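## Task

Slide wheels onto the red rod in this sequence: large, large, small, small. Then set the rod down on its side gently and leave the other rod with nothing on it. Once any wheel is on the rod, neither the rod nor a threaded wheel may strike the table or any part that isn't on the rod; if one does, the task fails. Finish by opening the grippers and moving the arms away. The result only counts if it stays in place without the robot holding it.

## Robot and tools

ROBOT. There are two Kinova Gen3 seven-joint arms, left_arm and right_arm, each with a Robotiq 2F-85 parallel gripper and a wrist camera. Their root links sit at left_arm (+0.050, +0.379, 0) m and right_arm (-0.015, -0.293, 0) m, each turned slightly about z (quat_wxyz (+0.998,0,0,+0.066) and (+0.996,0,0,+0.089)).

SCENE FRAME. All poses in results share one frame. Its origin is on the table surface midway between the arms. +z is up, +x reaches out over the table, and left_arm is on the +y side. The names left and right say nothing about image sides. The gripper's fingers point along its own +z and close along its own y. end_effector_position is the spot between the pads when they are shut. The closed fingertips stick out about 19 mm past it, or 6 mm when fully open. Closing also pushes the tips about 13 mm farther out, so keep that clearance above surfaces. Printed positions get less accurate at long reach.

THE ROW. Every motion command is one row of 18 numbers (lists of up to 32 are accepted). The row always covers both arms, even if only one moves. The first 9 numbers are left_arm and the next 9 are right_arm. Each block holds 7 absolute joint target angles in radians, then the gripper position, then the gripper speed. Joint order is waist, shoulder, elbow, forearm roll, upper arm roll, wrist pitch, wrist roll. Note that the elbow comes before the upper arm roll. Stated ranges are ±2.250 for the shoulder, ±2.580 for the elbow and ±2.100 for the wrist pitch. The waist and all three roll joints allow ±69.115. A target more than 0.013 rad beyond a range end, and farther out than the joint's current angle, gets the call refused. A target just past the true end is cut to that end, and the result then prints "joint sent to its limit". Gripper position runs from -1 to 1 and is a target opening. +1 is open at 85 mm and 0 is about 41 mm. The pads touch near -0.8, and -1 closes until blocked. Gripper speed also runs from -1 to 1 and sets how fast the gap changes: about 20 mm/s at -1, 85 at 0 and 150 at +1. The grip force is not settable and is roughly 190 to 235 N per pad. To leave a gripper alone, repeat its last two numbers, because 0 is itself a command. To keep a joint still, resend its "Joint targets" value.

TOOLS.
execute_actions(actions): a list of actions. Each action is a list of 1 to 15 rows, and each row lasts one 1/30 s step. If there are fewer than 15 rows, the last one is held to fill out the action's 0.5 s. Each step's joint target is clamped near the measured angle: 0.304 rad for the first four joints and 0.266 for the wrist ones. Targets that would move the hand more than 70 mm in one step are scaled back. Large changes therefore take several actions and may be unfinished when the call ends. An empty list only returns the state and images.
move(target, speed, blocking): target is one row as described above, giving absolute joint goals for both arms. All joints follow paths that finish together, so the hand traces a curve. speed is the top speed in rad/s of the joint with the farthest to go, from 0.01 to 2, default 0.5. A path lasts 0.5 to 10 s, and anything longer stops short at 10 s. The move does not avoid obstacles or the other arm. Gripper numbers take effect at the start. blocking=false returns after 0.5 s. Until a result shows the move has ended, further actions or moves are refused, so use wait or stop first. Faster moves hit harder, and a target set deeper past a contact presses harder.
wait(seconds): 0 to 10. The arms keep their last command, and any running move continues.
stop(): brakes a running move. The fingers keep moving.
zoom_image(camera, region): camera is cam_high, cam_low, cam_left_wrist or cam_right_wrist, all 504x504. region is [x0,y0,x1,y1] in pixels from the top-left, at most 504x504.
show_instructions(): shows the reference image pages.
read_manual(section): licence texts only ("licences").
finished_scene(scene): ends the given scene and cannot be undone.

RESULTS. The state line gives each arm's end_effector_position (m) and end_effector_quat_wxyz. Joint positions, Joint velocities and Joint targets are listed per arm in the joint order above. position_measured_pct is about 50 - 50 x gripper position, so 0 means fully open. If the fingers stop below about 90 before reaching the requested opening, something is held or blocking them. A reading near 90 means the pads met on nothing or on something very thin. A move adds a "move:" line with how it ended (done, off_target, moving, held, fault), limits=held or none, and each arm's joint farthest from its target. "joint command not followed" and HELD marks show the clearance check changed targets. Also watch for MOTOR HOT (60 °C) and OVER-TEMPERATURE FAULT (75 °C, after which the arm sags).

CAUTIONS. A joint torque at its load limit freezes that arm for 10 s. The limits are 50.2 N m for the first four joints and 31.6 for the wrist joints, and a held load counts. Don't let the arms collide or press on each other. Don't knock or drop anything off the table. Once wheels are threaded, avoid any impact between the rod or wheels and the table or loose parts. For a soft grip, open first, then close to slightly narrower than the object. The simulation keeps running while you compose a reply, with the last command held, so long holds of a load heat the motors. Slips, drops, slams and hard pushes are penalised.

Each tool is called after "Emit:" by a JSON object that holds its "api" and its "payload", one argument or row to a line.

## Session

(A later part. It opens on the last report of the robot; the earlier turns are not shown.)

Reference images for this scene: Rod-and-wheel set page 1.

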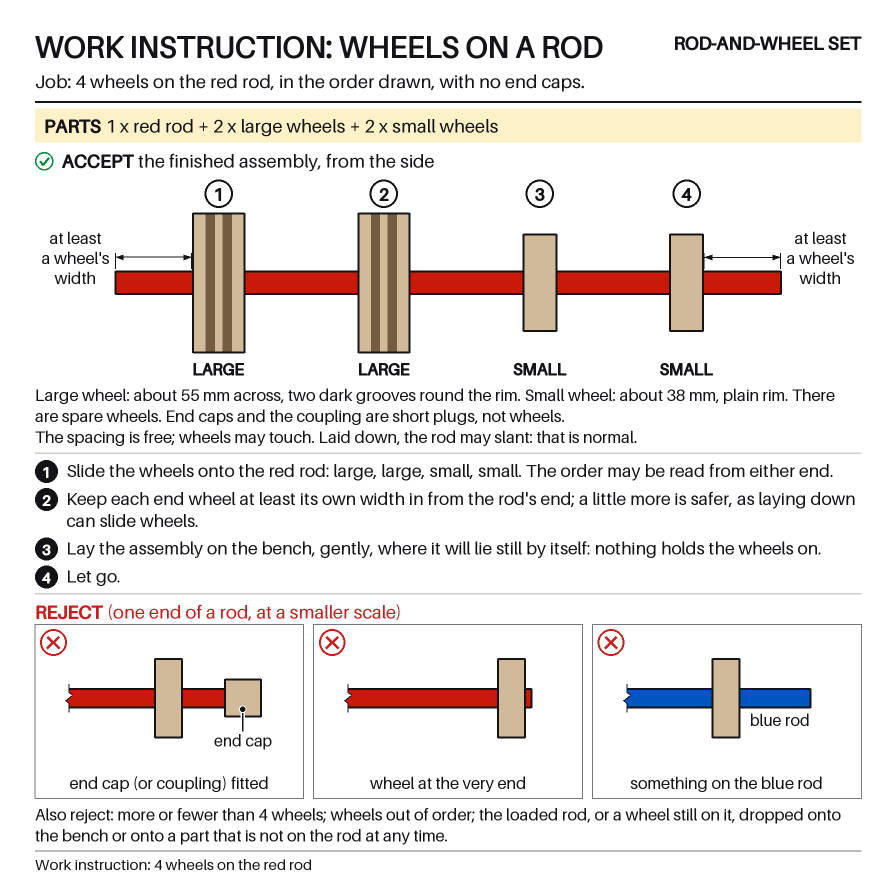

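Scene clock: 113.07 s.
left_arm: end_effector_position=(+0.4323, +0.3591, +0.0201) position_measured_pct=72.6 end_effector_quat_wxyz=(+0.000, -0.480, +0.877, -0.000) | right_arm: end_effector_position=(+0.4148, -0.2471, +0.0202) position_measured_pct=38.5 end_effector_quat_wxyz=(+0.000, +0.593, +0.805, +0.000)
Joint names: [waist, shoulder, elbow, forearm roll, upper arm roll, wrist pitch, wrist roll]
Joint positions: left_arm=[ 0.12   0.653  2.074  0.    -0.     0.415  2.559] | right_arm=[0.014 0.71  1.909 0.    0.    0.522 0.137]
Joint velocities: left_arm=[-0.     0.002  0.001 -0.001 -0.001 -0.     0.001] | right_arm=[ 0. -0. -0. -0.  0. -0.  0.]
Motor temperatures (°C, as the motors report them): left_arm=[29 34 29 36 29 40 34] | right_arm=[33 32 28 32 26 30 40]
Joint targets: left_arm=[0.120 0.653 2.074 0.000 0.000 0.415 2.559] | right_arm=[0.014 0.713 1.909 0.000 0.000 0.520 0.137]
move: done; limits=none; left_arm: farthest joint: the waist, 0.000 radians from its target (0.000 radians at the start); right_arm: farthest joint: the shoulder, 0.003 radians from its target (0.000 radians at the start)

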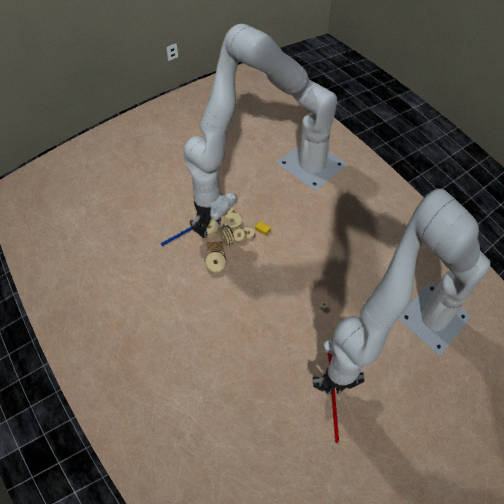

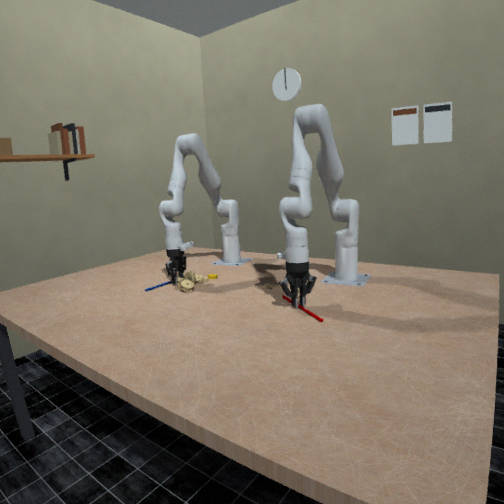

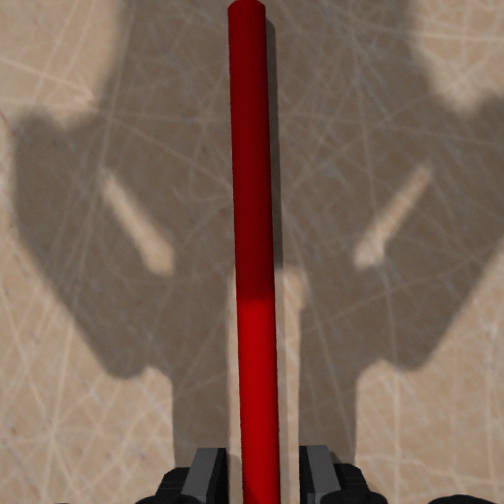

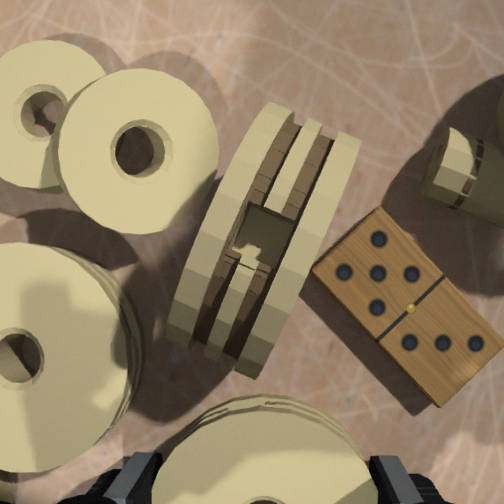

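Emit:
{"api": "execute_actions", "payload": {
  "actions": [
    [[0.1201,0.653,2.0739,0,0,0.4147,2.5588,-1,0, 0.0144,0.7105,1.9086,0,0,0.5225,0.1374,-1,0]],
    [[0.1201,0.653,2.0739,0,0,0.4147,2.5588,-1,0, 0.0144,0.7105,1.9086,0,0,0.5225,0.1374,-1,0]]
  ]
}}

Scene clock: 115.57 s.
left_arm: end_effector_position=(+0.4323, +0.3591, +0.0203) position_measured_pct=86.5 end_effector_quat_wxyz=(+0.000, -0.480, +0.877, -0.000) | right_arm: end_effector_position=(+0.4147, -0.2471, +0.0202) position_measured_pct=38.5 end_effector_quat_wxyz=(+0.000, +0.593, +0.805, +0.000)
Joint names: [waist, shoulder, elbow, forearm roll, upper arm roll, wrist pitch, wrist roll]
Joint positions: left_arm=[ 0.12   0.652  2.074 -0.     0.     0.415  2.559] | right_arm=[ 0.014  0.71   1.909 -0.    -0.     0.523  0.137]
Joint velocities: left_arm=[-0.     0.     0.    -0.     0.    -0.001 -0.   ] | right_arm=[-0. -0. -0.  0.  0. -0. -0.]
Motor temperatures (°C, as the motors report them): left_arm=[29 34 29 36 29 40 34] | right_arm=[33 32 28 32 26 30 40]
Joint targets: left_arm=[0.120 0.653 2.074 0.000 0.000 0.415 2.559] | right_arm=[0.014 0.711 1.909 0.000 0.000 0.522 0.137]
Step readings (joint positions; steps 1 to 15: 1st action; 16 to 30: 2nd action):
0: left_arm=[0.120 0.653 2.074 0.000 0.000 0.415 2.559] | right_arm=[0.014 0.710 1.909 0.000 0.000 0.522 0.137]
1: left_arm=[0.120 0.653 2.074 -0.000 0.000 0.415 2.559] | right_arm=[0.014 0.710 1.909 0.000 0.000 0.522 0.137]
2: left_arm=[0.120 0.653 2.074 0.000 0.000 0.415 2.559] | right_arm=[0.014 0.709 1.909 0.000 0.000 0.522 0.137]
4: left_arm=[0.120 0.653 2.074 -0.000 0.000 0.415 2.559] | right_arm=[0.014 0.710 1.909 -0.000 0.000 0.522 0.137]
8: left_arm=[0.120 0.652 2.074 -0.000 0.000 0.415 2.559] | right_arm=[0.014 0.710 1.909 -0.000 0.000 0.523 0.137]
15: left_arm=[0.120 0.652 2.074 -0.000 0.000 0.415 2.559] | right_arm=[0.014 0.710 1.909 -0.000 -0.000 0.523 0.137]
16: left_arm=[0.120 0.652 2.074 -0.000 0.000 0.415 2.559] | right_arm=[0.014 0.710 1.909 -0.000 -0.000 0.523 0.137]
17: left_arm=[0.120 0.652 2.074 -0.000 0.000 0.415 2.559] | right_arm=[0.014 0.710 1.909 -0.000 -0.000 0.523 0.137]
19: left_arm=[0.120 0.652 2.074 -0.000 0.000 0.415 2.559] | right_arm=[0.014 0.710 1.909 -0.000 -0.000 0.523 0.137]
23: left_arm=[0.120 0.652 2.074 -0.000 0.000 0.415 2.559] | right_arm=[0.014 0.710 1.909 -0.000 -0.000 0.523 0.137]
30: Joint positions above

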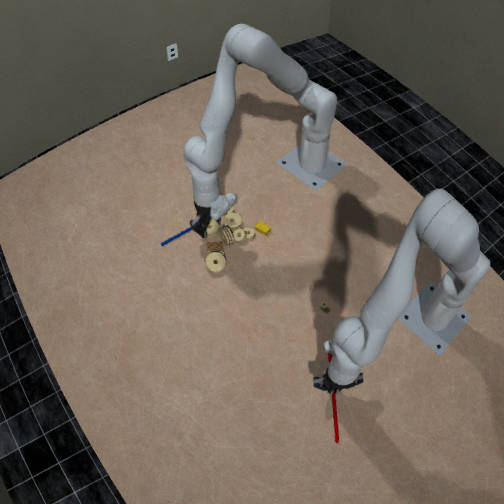

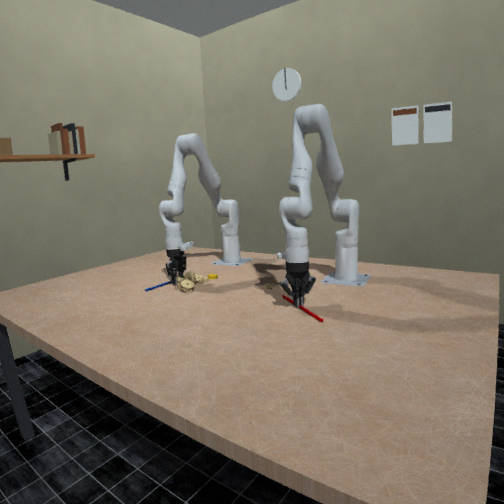

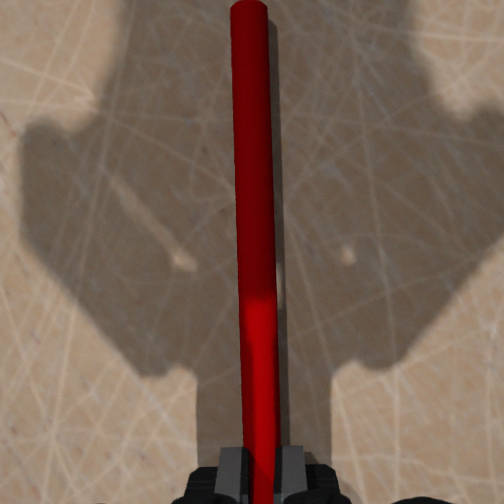

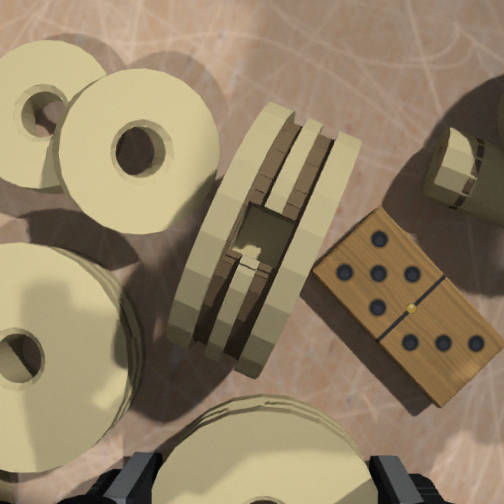

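Emit:
{"api": "move", "payload": {
  "target": [0.1201,0.45,2.0,0,0,0.6916,2.5588,-1,0, 0.0144,0.577,1.8438,0,0,0.7208,0.1374,-1,0],
  "speed": 0.25
}}

Emit:
{"api": "move", "payload": {
  "target": [0.1201,0.2941,1.8717,0,0,0.9758,2.5588,-1,0, -0.8235,0.33,2.0,0,0,0.81,-1.5708,-1,0],
  "speed": 0.8
}}

Emit:
{"api": "move", "payload": {
  "target": [0.1201,0.2941,1.8717,0,0,0.9758,2.5588,-1,0, -0.8235,1.0728,2.358,0,0,-1.86,-1.5708,-1,0],
  "speed": 0.8
}}

Scene clock: 134.47 s.
left_arm: end_effector_position=(+0.4334, +0.3592, +0.1101) position_measured_pct=86.5 end_effector_quat_wxyz=(-0.000, -0.480, +0.877, +0.000) | right_arm: end_effector_position=(+0.4201, -0.2462, +0.0899) position_measured_pct=38.5 end_effector_quat_wxyz=(-0.000, +0.593, +0.805, -0.000)
Joint names: [waist, shoulder, elbow, forearm roll, upper arm roll, wrist pitch, wrist roll]
Joint positions: left_arm=[0.12  0.45  2.    0.    0.    0.692 2.559] | right_arm=[ 0.014  0.577  1.844 -0.     0.     0.721  0.137]
Joint velocities: left_arm=[-0.    -0.003  0.    -0.001 -0.     0.001  0.001] | right_arm=[-0.    -0.002 -0.001  0.    -0.     0.     0.   ]
Motor temperatures (°C, as the motors report them): left_arm=[29 34 29 36 29 40 34] | right_arm=[33 32 28 32 26 30 40]
Joint targets: left_arm=[0.120 0.450 2.000 0.000 0.000 0.692 2.559] | right_arm=[0.014 0.577 1.844 0.000 0.000 0.721 0.137]
move: done; limits=none; left_arm: farthest joint: the waist, 0.000 radians from its target (0.000 radians at the start); right_arm: farthest joint: the waist, 0.000 radians from its target (0.000 radians at the start)

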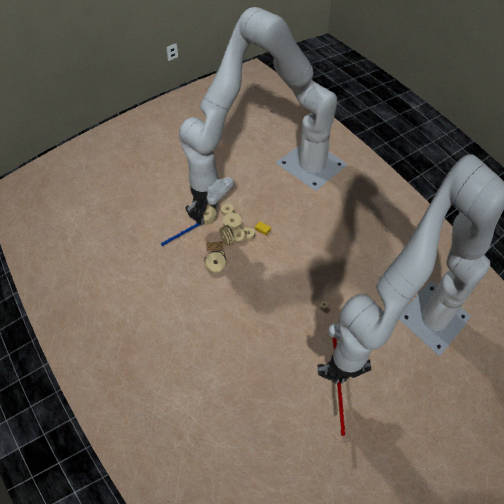

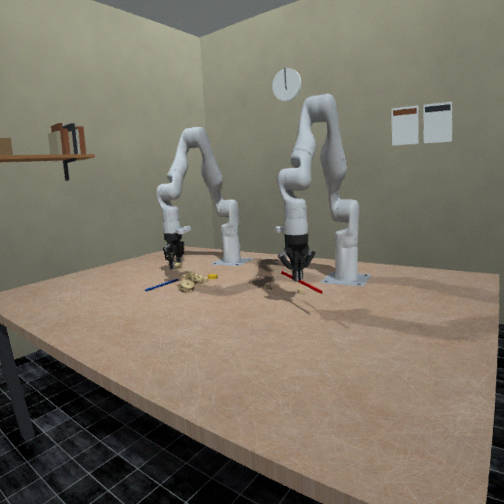

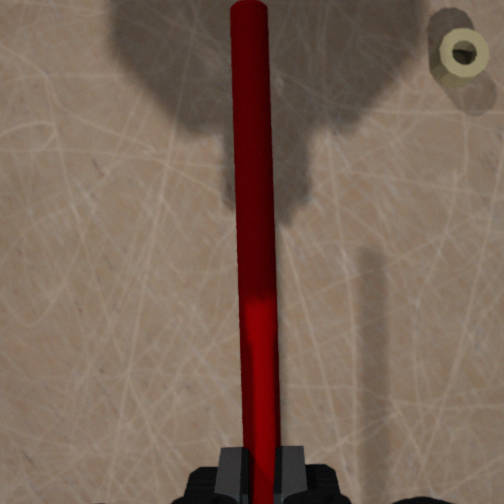

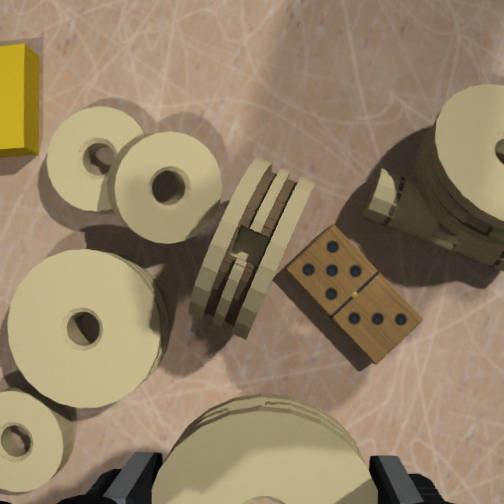

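Scene clock: 137.20 s.
left_arm: end_effector_position=(+0.4322, +0.3591, +0.2000) position_measured_pct=86.5 end_effector_quat_wxyz=(-0.000, -0.480, +0.877, +0.000) | right_arm: end_effector_position=(+0.2025, +0.0009, +0.1552) position_measured_pct=38.5 end_effector_quat_wxyz=(-0.000, +0.877, +0.480, +0.001)
Joint names: [waist, shoulder, elbow, forearm roll, upper arm roll, wrist pitch, wrist roll]
Joint positions: left_arm=[ 0.12   0.294  1.872  0.    -0.     0.976  2.559] | right_arm=[-0.823  0.33   2.    -0.    -0.     0.81  -1.571]
Joint velocities: left_arm=[ 0.    -0.     0.     0.    -0.    -0.001 -0.001] | right_arm=[-0.002 -0.    -0.002 -0.     0.     0.    -0.   ]
Motor temperatures (°C, as the motors report them): left_arm=[29 34 29 36 29 40 34] | right_arm=[33 32 28 32 26 30 40]
Joint targets: left_arm=[0.120 0.294 1.872 0.000 0.000 0.976 2.559] | right_arm=[-0.824 0.330 2.000 0.000 0.000 0.810 -1.571]
move: done; limits=none; left_arm: farthest joint: the waist, 0.000 radians from its target (0.000 radians at the start); right_arm: farthest joint: the waist, 0.000 radians from its target (0.838 radians at the start)

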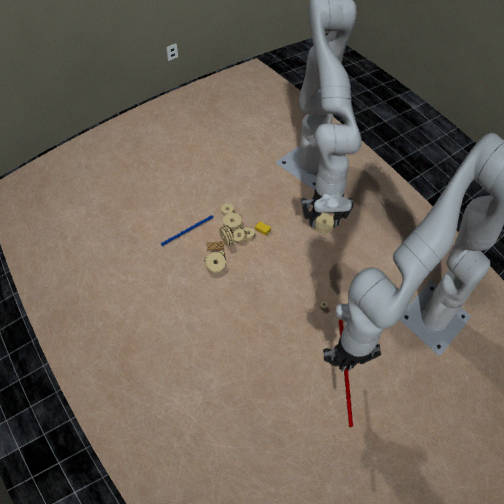

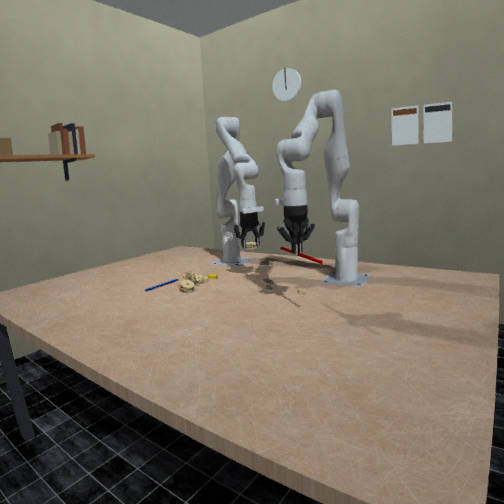

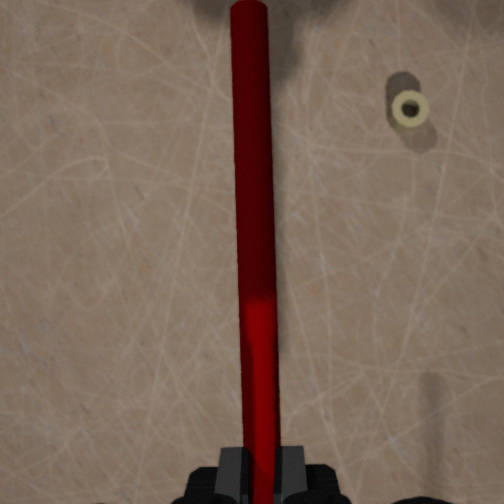

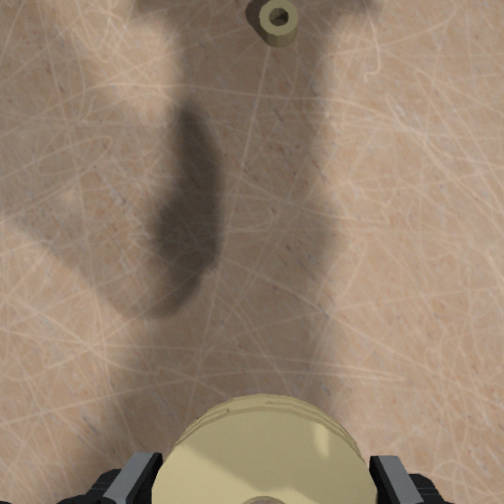

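Scene clock: 141.07 s.
left_arm: end_effector_position=(+0.4322, +0.3591, +0.2000) position_measured_pct=86.5 end_effector_quat_wxyz=(-0.000, -0.480, +0.877, +0.000) | right_arm: end_effector_position=(+0.3243, +0.1917, +0.1847) position_measured_pct=38.5 end_effector_quat_wxyz=(-0.340, +0.620, +0.340, +0.620)
Joint names: [waist, shoulder, elbow, forearm roll, upper arm roll, wrist pitch, wrist roll]
Joint positions: left_arm=[0.12  0.294 1.872 0.    0.    0.976 2.559] | right_arm=[-0.823  1.073  2.358 -0.    -0.    -1.86  -1.571]
Joint velocities: left_arm=[ 0.001 -0.    -0.    -0.001  0.001 -0.     0.   ] | right_arm=[-0.     0.003  0.002  0.    -0.    -0.    -0.   ]
Motor temperatures (°C, as the motors report them): left_arm=[29 34 29 36 29 40 34] | right_arm=[33 32 28 32 26 30 40]
Joint targets: left_arm=[0.120 0.294 1.872 0.000 0.000 0.976 2.559] | right_arm=[-0.824 1.073 2.358 0.000 0.000 -1.860 -1.571]
move: done; limits=none; left_arm: farthest joint: the waist, 0.000 radians from its target (0.000 radians at the start); right_arm: farthest joint: the waist, 0.000 radians from its target (0.000 radians at the start)

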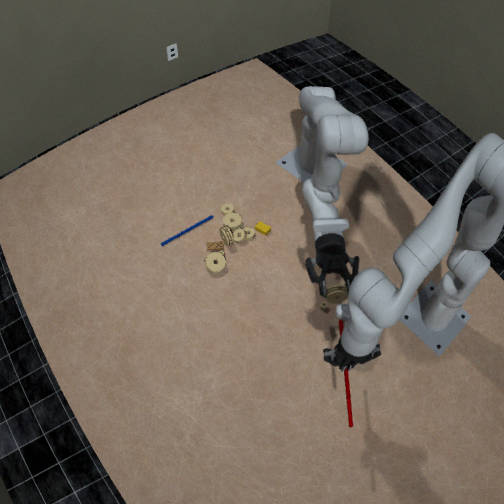

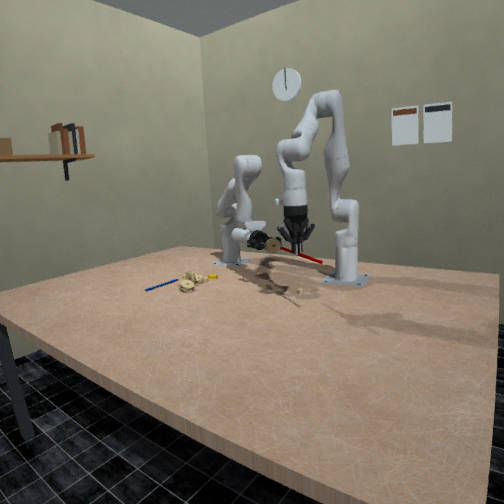

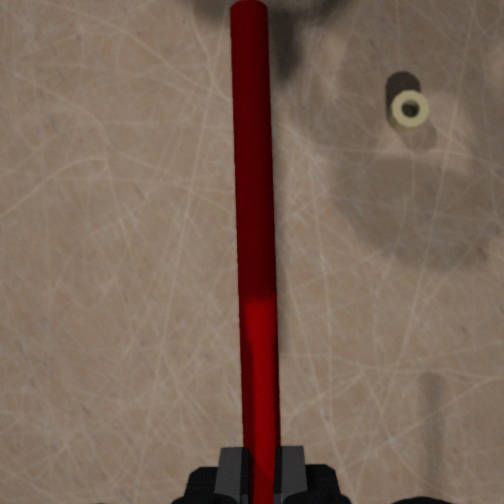

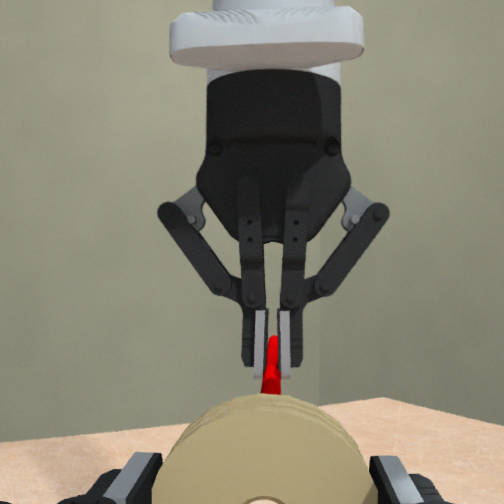

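Emit:
{"api": "move", "payload": {
  "target": [0.1201,0.2941,1.8717,0,0,0.9758,2.5588,-1,0, -0.8235,1.0462,2.2406,0,0,-1.716,-1.5708,-1,0],
  "speed": 0.15
}}

Emit:
{"api": "zoom_image", "payload": {
  "camera": "cam_left_wrist",
  "region": [130,0,390,130]
}}

Emit:
{"api": "zoom_image", "payload": {
  "camera": "cam_low",
  "region": [230,210,340,280]
}}

Scene clock: 147.10 s.
left_arm: end_effector_position=(+0.4322, +0.3591, +0.2000) position_measured_pct=86.5 end_effector_quat_wxyz=(-0.000, -0.480, +0.877, +0.000) | right_arm: end_effector_position=(+0.3451, +0.2243, +0.1845) position_measured_pct=38.5 end_effector_quat_wxyz=(-0.340, +0.620, +0.340, +0.620)
Joint names: [waist, shoulder, elbow, forearm roll, upper arm roll, wrist pitch, wrist roll]
Joint positions: left_arm=[0.12  0.294 1.872 0.    0.    0.976 2.559] | right_arm=[-0.824  1.046  2.241 -0.     0.    -1.716 -1.571]
Joint velocities: left_arm=[-0.001  0.001  0.    -0.     0.     0.    -0.   ] | right_arm=[-0.001 -0.     0.    -0.     0.     0.     0.   ]
Motor temperatures (°C, as the motors report them): left_arm=[29 34 29 36 29 40 34] | right_arm=[33 33 28 32 26 30 40]
Joint targets: left_arm=[0.120 0.294 1.872 0.000 0.000 0.976 2.559] | right_arm=[-0.824 1.046 2.241 0.000 0.000 -1.716 -1.571]
move: done; limits=none; left_arm: farthest joint: the waist, 0.000 radians from its target (0.000 radians at the start); right_arm: farthest joint: the waist, 0.000 radians from its target (0.000 radians at the start)

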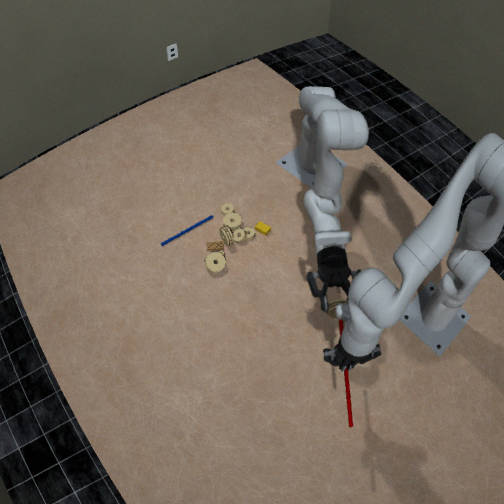

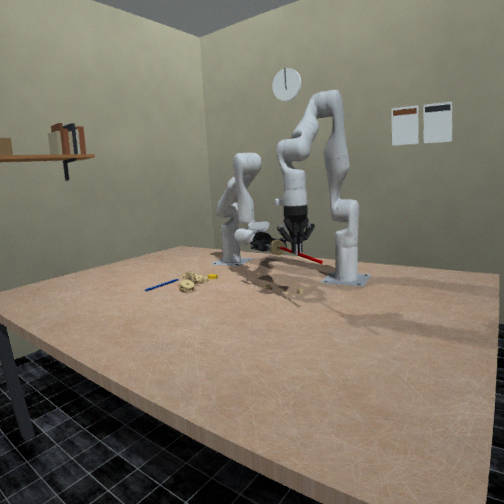

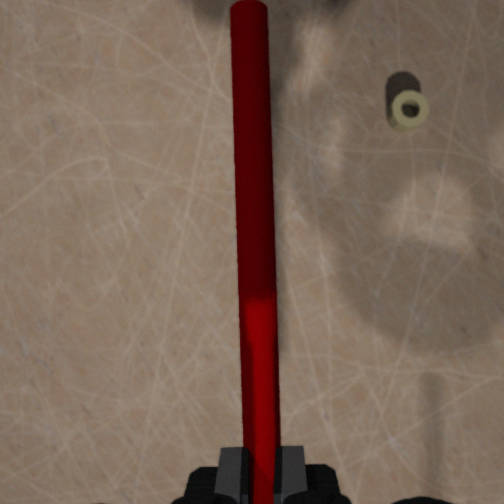

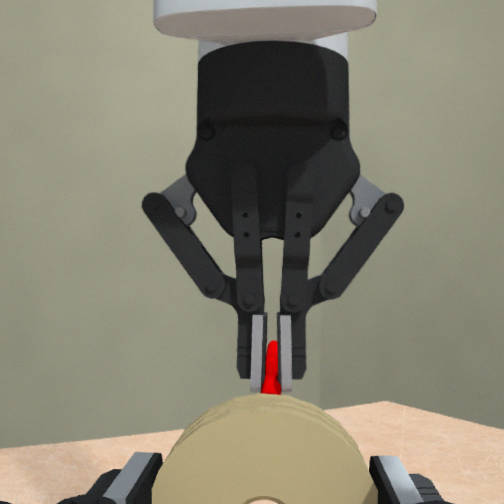

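Region (130, 0, 390, 130) of cam_left_wrist's 504x504 image, scaled by 1.938.

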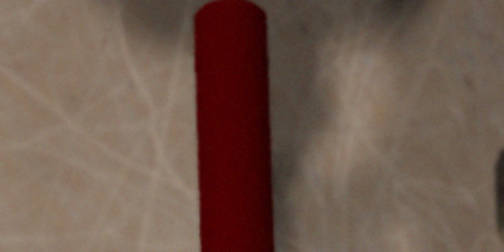

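Region (230, 210, 340, 280) of cam_low's 504x504 image, scaled by 4.582, with more detail than that image has; it fills the top 321 rows of this view, and the rest is white.

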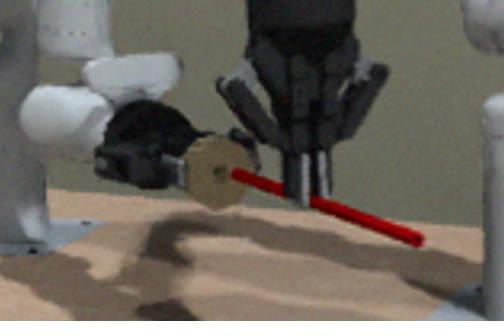

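Emit:
{"api": "move", "payload": {
  "target": [0.1201,0.2941,1.8717,0,0,0.9758,2.5588,-1,0, -0.8235,1.0404,2.1871,0,0,-1.6567,-1.5708,-1,0],
  "speed": 0.03
}}

Emit:
{"api": "zoom_image", "payload": {
  "camera": "cam_low",
  "region": [250,220,320,270]
}}

Scene clock: 151.90 s.
left_arm: end_effector_position=(+0.4322, +0.3591, +0.2000) position_measured_pct=86.5 end_effector_quat_wxyz=(-0.000, -0.480, +0.877, +0.000) | right_arm: end_effector_position=(+0.3545, +0.2389, +0.1844) position_measured_pct=38.5 end_effector_quat_wxyz=(-0.340, +0.620, +0.340, +0.620)
Joint names: [waist, shoulder, elbow, forearm roll, upper arm roll, wrist pitch, wrist roll]
Joint positions: left_arm=[0.12  0.294 1.872 0.    0.    0.976 2.559] | right_arm=[-0.824  1.04   2.187 -0.    -0.    -1.657 -1.571]
Joint velocities: left_arm=[ 0.001  0.001  0.    -0.    -0.     0.     0.   ] | right_arm=[ 0.    -0.     0.     0.     0.     0.001  0.   ]
Motor temperatures (°C, as the motors report them): left_arm=[29 34 29 36 29 40 34] | right_arm=[33 33 28 32 26 30 40]
Joint targets: left_arm=[0.120 0.294 1.872 0.000 0.000 0.976 2.559] | right_arm=[-0.824 1.040 2.187 0.000 0.000 -1.657 -1.571]
move: done; limits=none; left_arm: farthest joint: the waist, 0.000 radians from its target (0.000 radians at the start); right_arm: farthest joint: the waist, 0.000 radians from its target (0.000 radians at the start)

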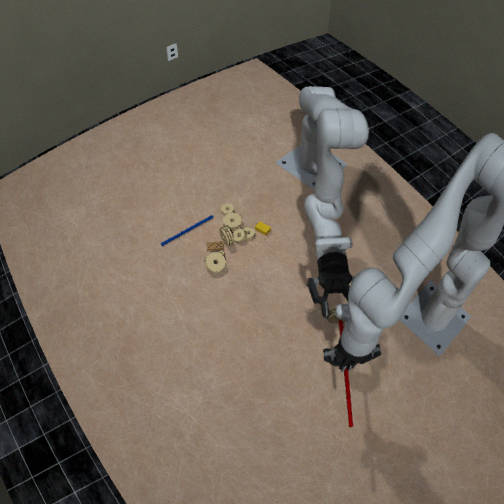

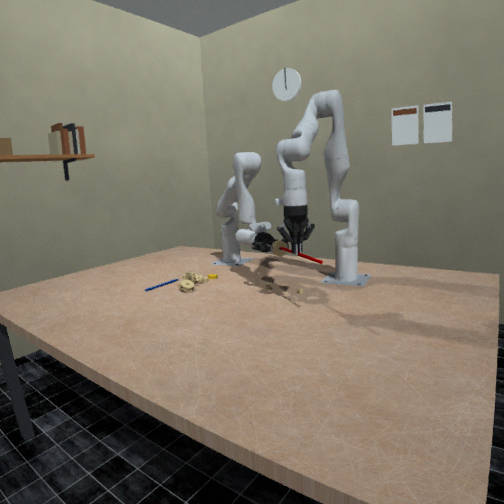

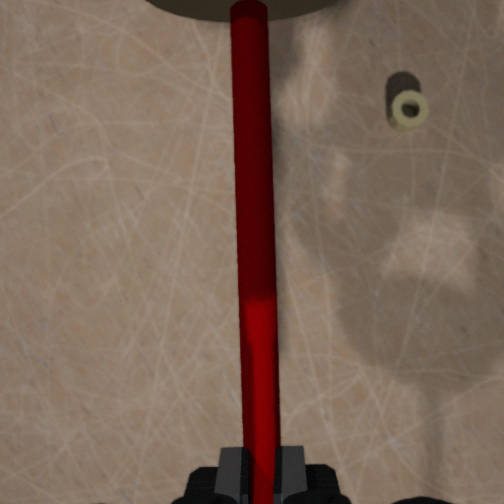

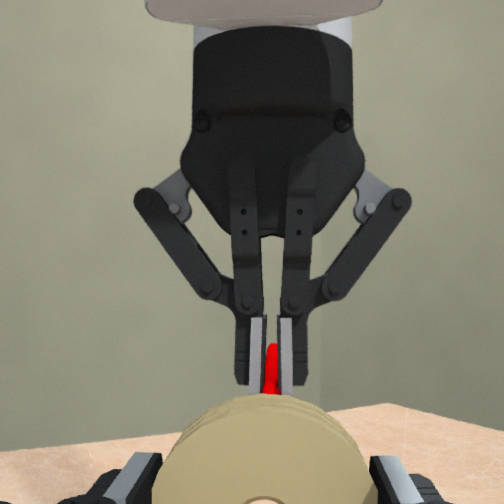

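Region (250, 220, 320, 270) of cam_low's 504x504 image, scaled by 7.200, with more detail than that image has; it fills the top 360 rows of this view, and the rest is white.

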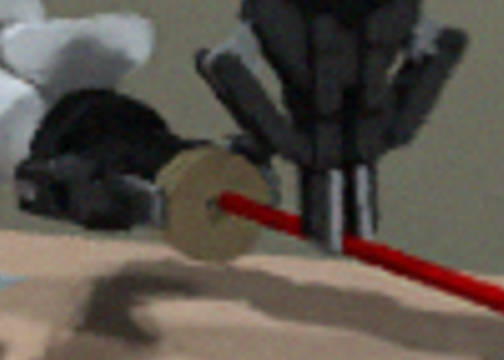

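Emit:
{"api": "move", "payload": {
  "target": [0.1201,0.2941,1.8717,0,0,0.9758,2.5588,-1,0, -0.8235,1.0386,2.0506,0,0,-1.5184,-1.5708,-1,0],
  "speed": 0.07
}}

Scene clock: 156.17 s.
left_arm: end_effector_position=(+0.4462, +0.3807, +0.2057) position_measured_pct=86.5 end_effector_quat_wxyz=(+0.022, -0.490, +0.871, +0.002) | right_arm: end_effector_position=(+0.3769, +0.2685, +0.1758) position_measured_pct=38.5 end_effector_quat_wxyz=(-0.334, +0.627, +0.342, +0.615)
Joint names: [waist, shoulder, elbow, forearm roll, upper arm roll, wrist pitch, wrist roll]
Joint positions: left_arm=[ 0.099  0.292  1.855 -0.023 -0.018  0.958  2.559] | right_arm=[-0.821  1.043  2.068 -0.001  0.001 -1.519 -1.571]
Joint velocities: left_arm=[-0.001 -0.001 -0.     0.     0.     0.    -0.   ] | right_arm=[-0.001  0.001 -0.     0.    -0.    -0.     0.   ]
Motor temperatures (°C, as the motors report them): left_arm=[30 34 29 36 29 40 34] | right_arm=[33 33 28 32 26 30 40]
Joint targets: left_arm=[0.120 0.294 1.872 0.000 0.000 0.976 2.559] | right_arm=[-0.824 1.039 2.051 0.000 0.000 -1.518 -1.571]
move: off_target (left_arm, right_arm); limits=none; left_arm: farthest joint: the forearm roll, 0.023 radians from its target (0.000 radians at the start); right_arm: farthest joint: the elbow, 0.017 radians from its target (0.136 radians at the start)

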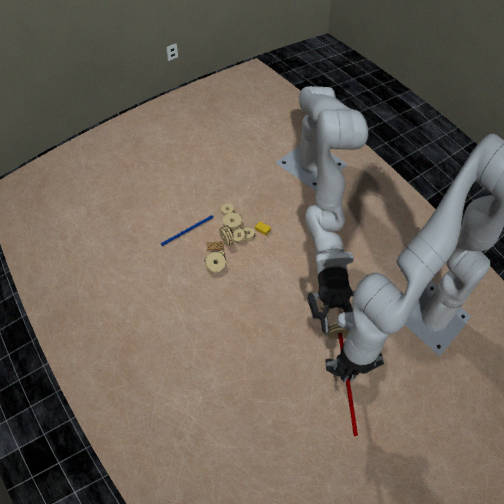

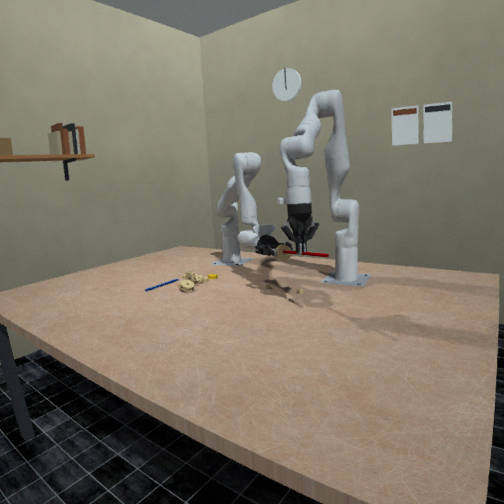

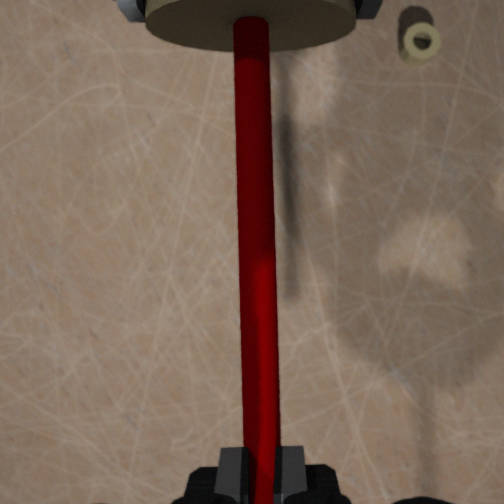

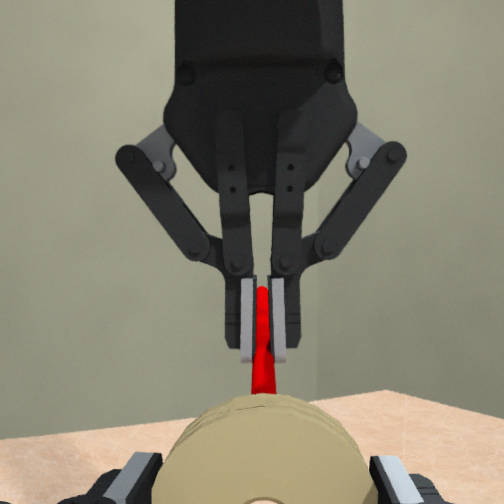

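Emit:
{"api": "move", "payload": {
  "target": [0.1201,0.2941,1.8717,0,0,0.9758,2.5588,-1,0, -0.8235,1.0462,2.2406,0,0,-1.716,-1.5708,-1,0],
  "speed": 0.1
}}

Emit:
{"api": "zoom_image", "payload": {
  "camera": "cam_left_wrist",
  "region": [130,0,390,130]
}}

Scene clock: 164.63 s.
left_arm: end_effector_position=(+0.4322, +0.3592, +0.2000) position_measured_pct=86.5 end_effector_quat_wxyz=(-0.000, -0.480, +0.877, +0.000) | right_arm: end_effector_position=(+0.3452, +0.2243, +0.1845) position_measured_pct=38.5 end_effector_quat_wxyz=(-0.340, +0.620, +0.340, +0.620)
Joint names: [waist, shoulder, elbow, forearm roll, upper arm roll, wrist pitch, wrist roll]
Joint positions: left_arm=[ 0.12   0.294  1.872 -0.     0.     0.976  2.559] | right_arm=[-0.823  1.046  2.241  0.     0.    -1.716 -1.571]
Joint velocities: left_arm=[ 0.    -0.    -0.    -0.    -0.     0.    -0.001] | right_arm=[-0.  0.  0.  0.  0. -0. -0.]
Motor temperatures (°C, as the motors report them): left_arm=[30 34 29 36 29 40 34] | right_arm=[33 33 28 32 26 30 40]
Joint targets: left_arm=[0.120 0.294 1.872 0.000 0.000 0.976 2.559] | right_arm=[-0.824 1.046 2.241 0.000 0.000 -1.716 -1.571]
move: done; limits=none; left_arm: farthest joint: the waist, 0.000 radians from its target (0.021 radians at the start); right_arm: farthest joint: the waist, 0.000 radians from its target (0.003 radians at the start)

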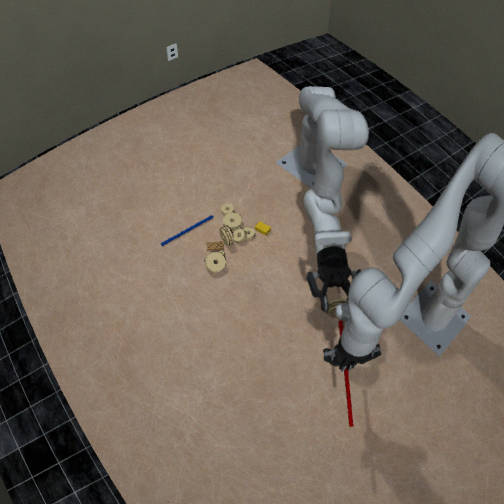

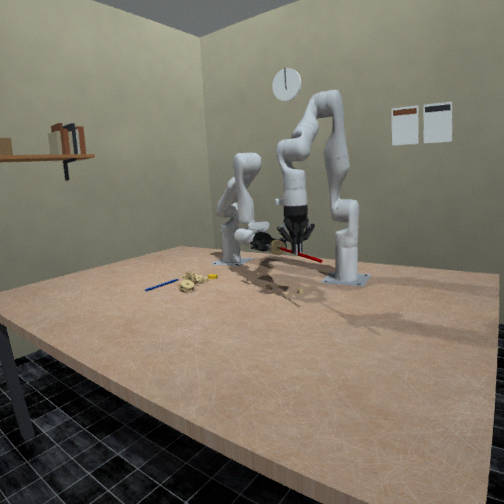

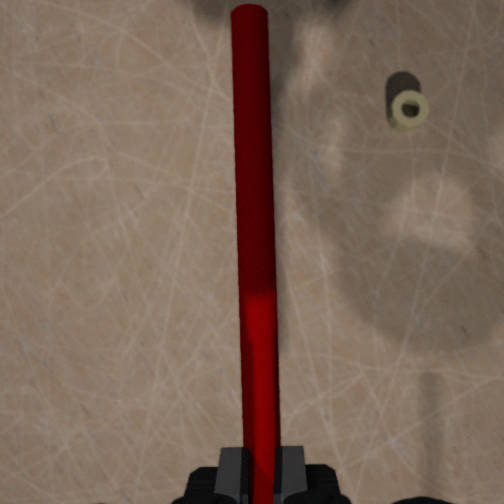

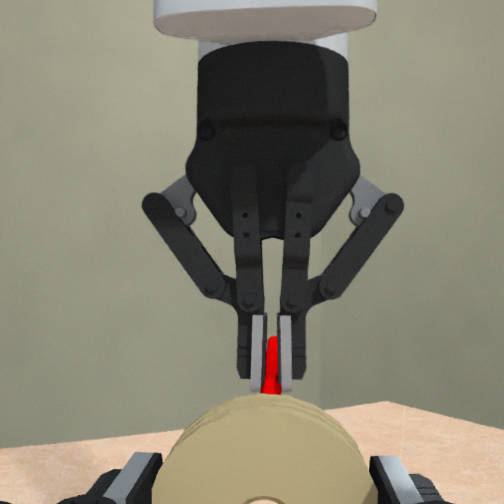

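Region (130, 0, 390, 130) of cam_left_wrist's 504x504 image, scaled by 1.938.

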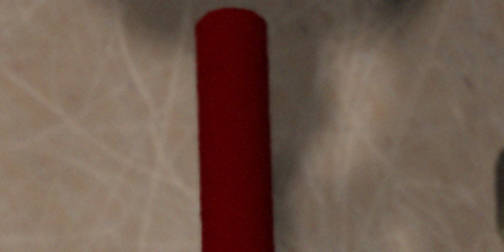

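Emit:
{"api": "move", "payload": {
  "target": [0.1201,0.2941,1.8717,0,0,0.9758,2.5588,-1,0, -0.8235,1.0404,2.1871,0,0,-1.6567,-1.5708,-1,0],
  "speed": 0.06
}}

Emit:
{"api": "zoom_image", "payload": {
  "camera": "cam_left_wrist",
  "region": [130,0,390,100]
}}

Emit:
{"api": "zoom_image", "payload": {
  "camera": "cam_low",
  "region": [255,225,335,275]
}}

Emit:
{"api": "zoom_image", "payload": {
  "camera": "cam_high",
  "region": [300,270,380,350]
}}

Scene clock: 178.67 s.
left_arm: end_effector_position=(+0.4322, +0.3591, +0.2000) position_measured_pct=86.5 end_effector_quat_wxyz=(-0.000, -0.480, +0.877, +0.000) | right_arm: end_effector_position=(+0.3545, +0.2389, +0.1844) position_measured_pct=38.5 end_effector_quat_wxyz=(-0.340, +0.620, +0.340, +0.620)
Joint names: [waist, shoulder, elbow, forearm roll, upper arm roll, wrist pitch, wrist roll]
Joint positions: left_arm=[0.12  0.294 1.872 0.    0.    0.976 2.559] | right_arm=[-0.824  1.04   2.187 -0.     0.    -1.657 -1.571]
Joint velocities: left_arm=[ 0.    -0.    -0.     0.     0.    -0.     0.001] | right_arm=[-0.    -0.    -0.001  0.     0.     0.    -0.   ]
Motor temperatures (°C, as the motors report them): left_arm=[30 34 29 36 29 40 34] | right_arm=[33 33 28 32 26 30 40]
Joint targets: left_arm=[0.120 0.294 1.872 0.000 0.000 0.976 2.559] | right_arm=[-0.824 1.040 2.187 0.000 0.000 -1.657 -1.571]
move: done; limits=none; left_arm: farthest joint: the waist, 0.000 radians from its target (0.000 radians at the start); right_arm: farthest joint: the waist, 0.000 radians from its target (0.000 radians at the start)

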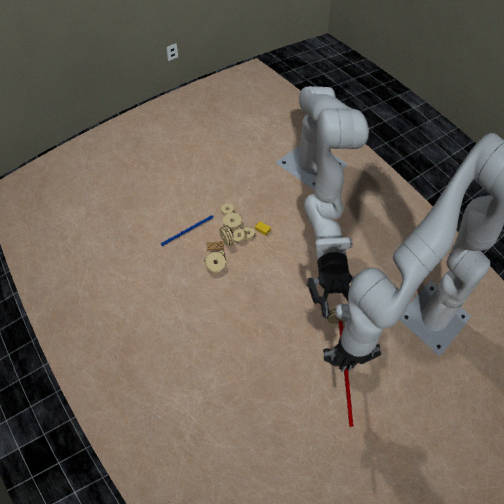

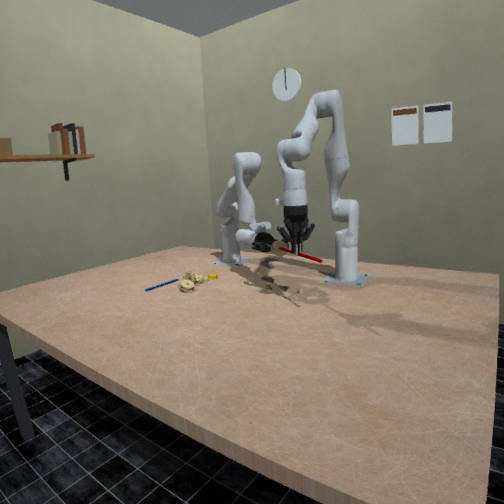

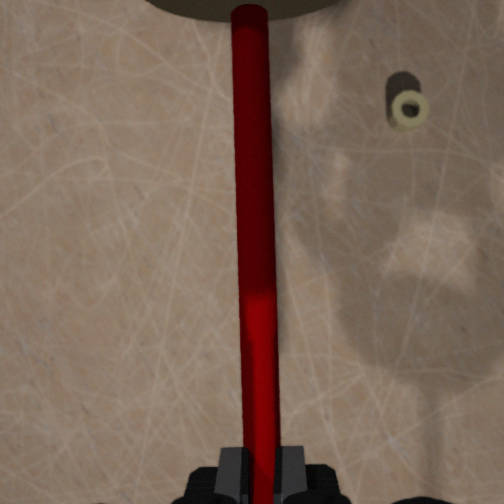

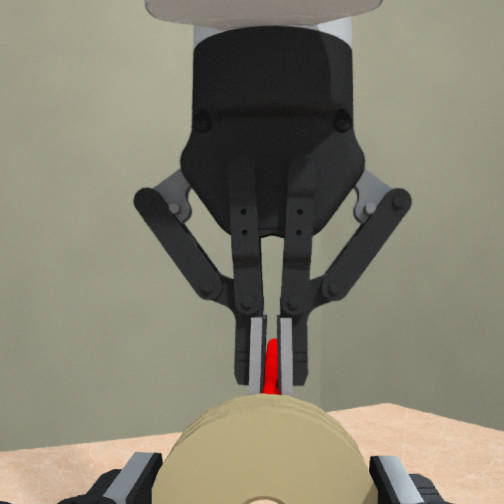

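Region (130, 0, 390, 100) of cam_left_wrist's 504x504 image, scaled by 1.938; it fills the top 194 rows of this view, and the rest is white.

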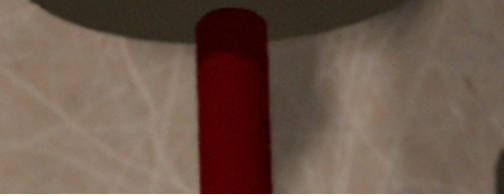

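Region (255, 225, 335, 275) of cam_low's 504x504 image, scaled by 6.300, with more detail than that image has; it fills the top 315 rows of this view, and the rest is white.

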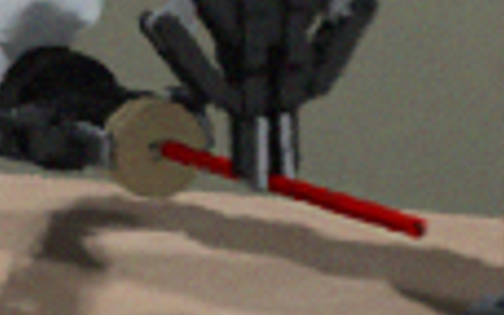

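Region (300, 270, 380, 350) of cam_high's 504x504 image, scaled by 6.300, with more detail than that image has.

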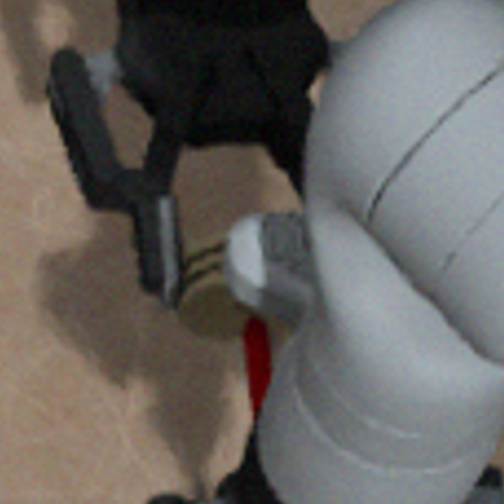

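Emit:
{"api": "zoom_image", "payload": {
  "camera": "cam_low",
  "region": [268,236,296,260]
}}

Region (268, 236, 296, 260) of cam_low's 504x504 image, scaled by 18.000, with more detail than that image has; it fills the top 432 rows of this view, and the rest is white.

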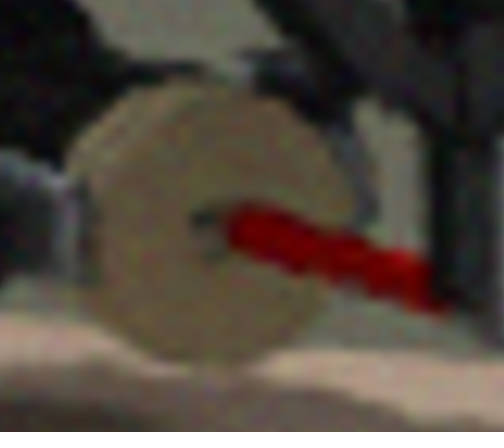

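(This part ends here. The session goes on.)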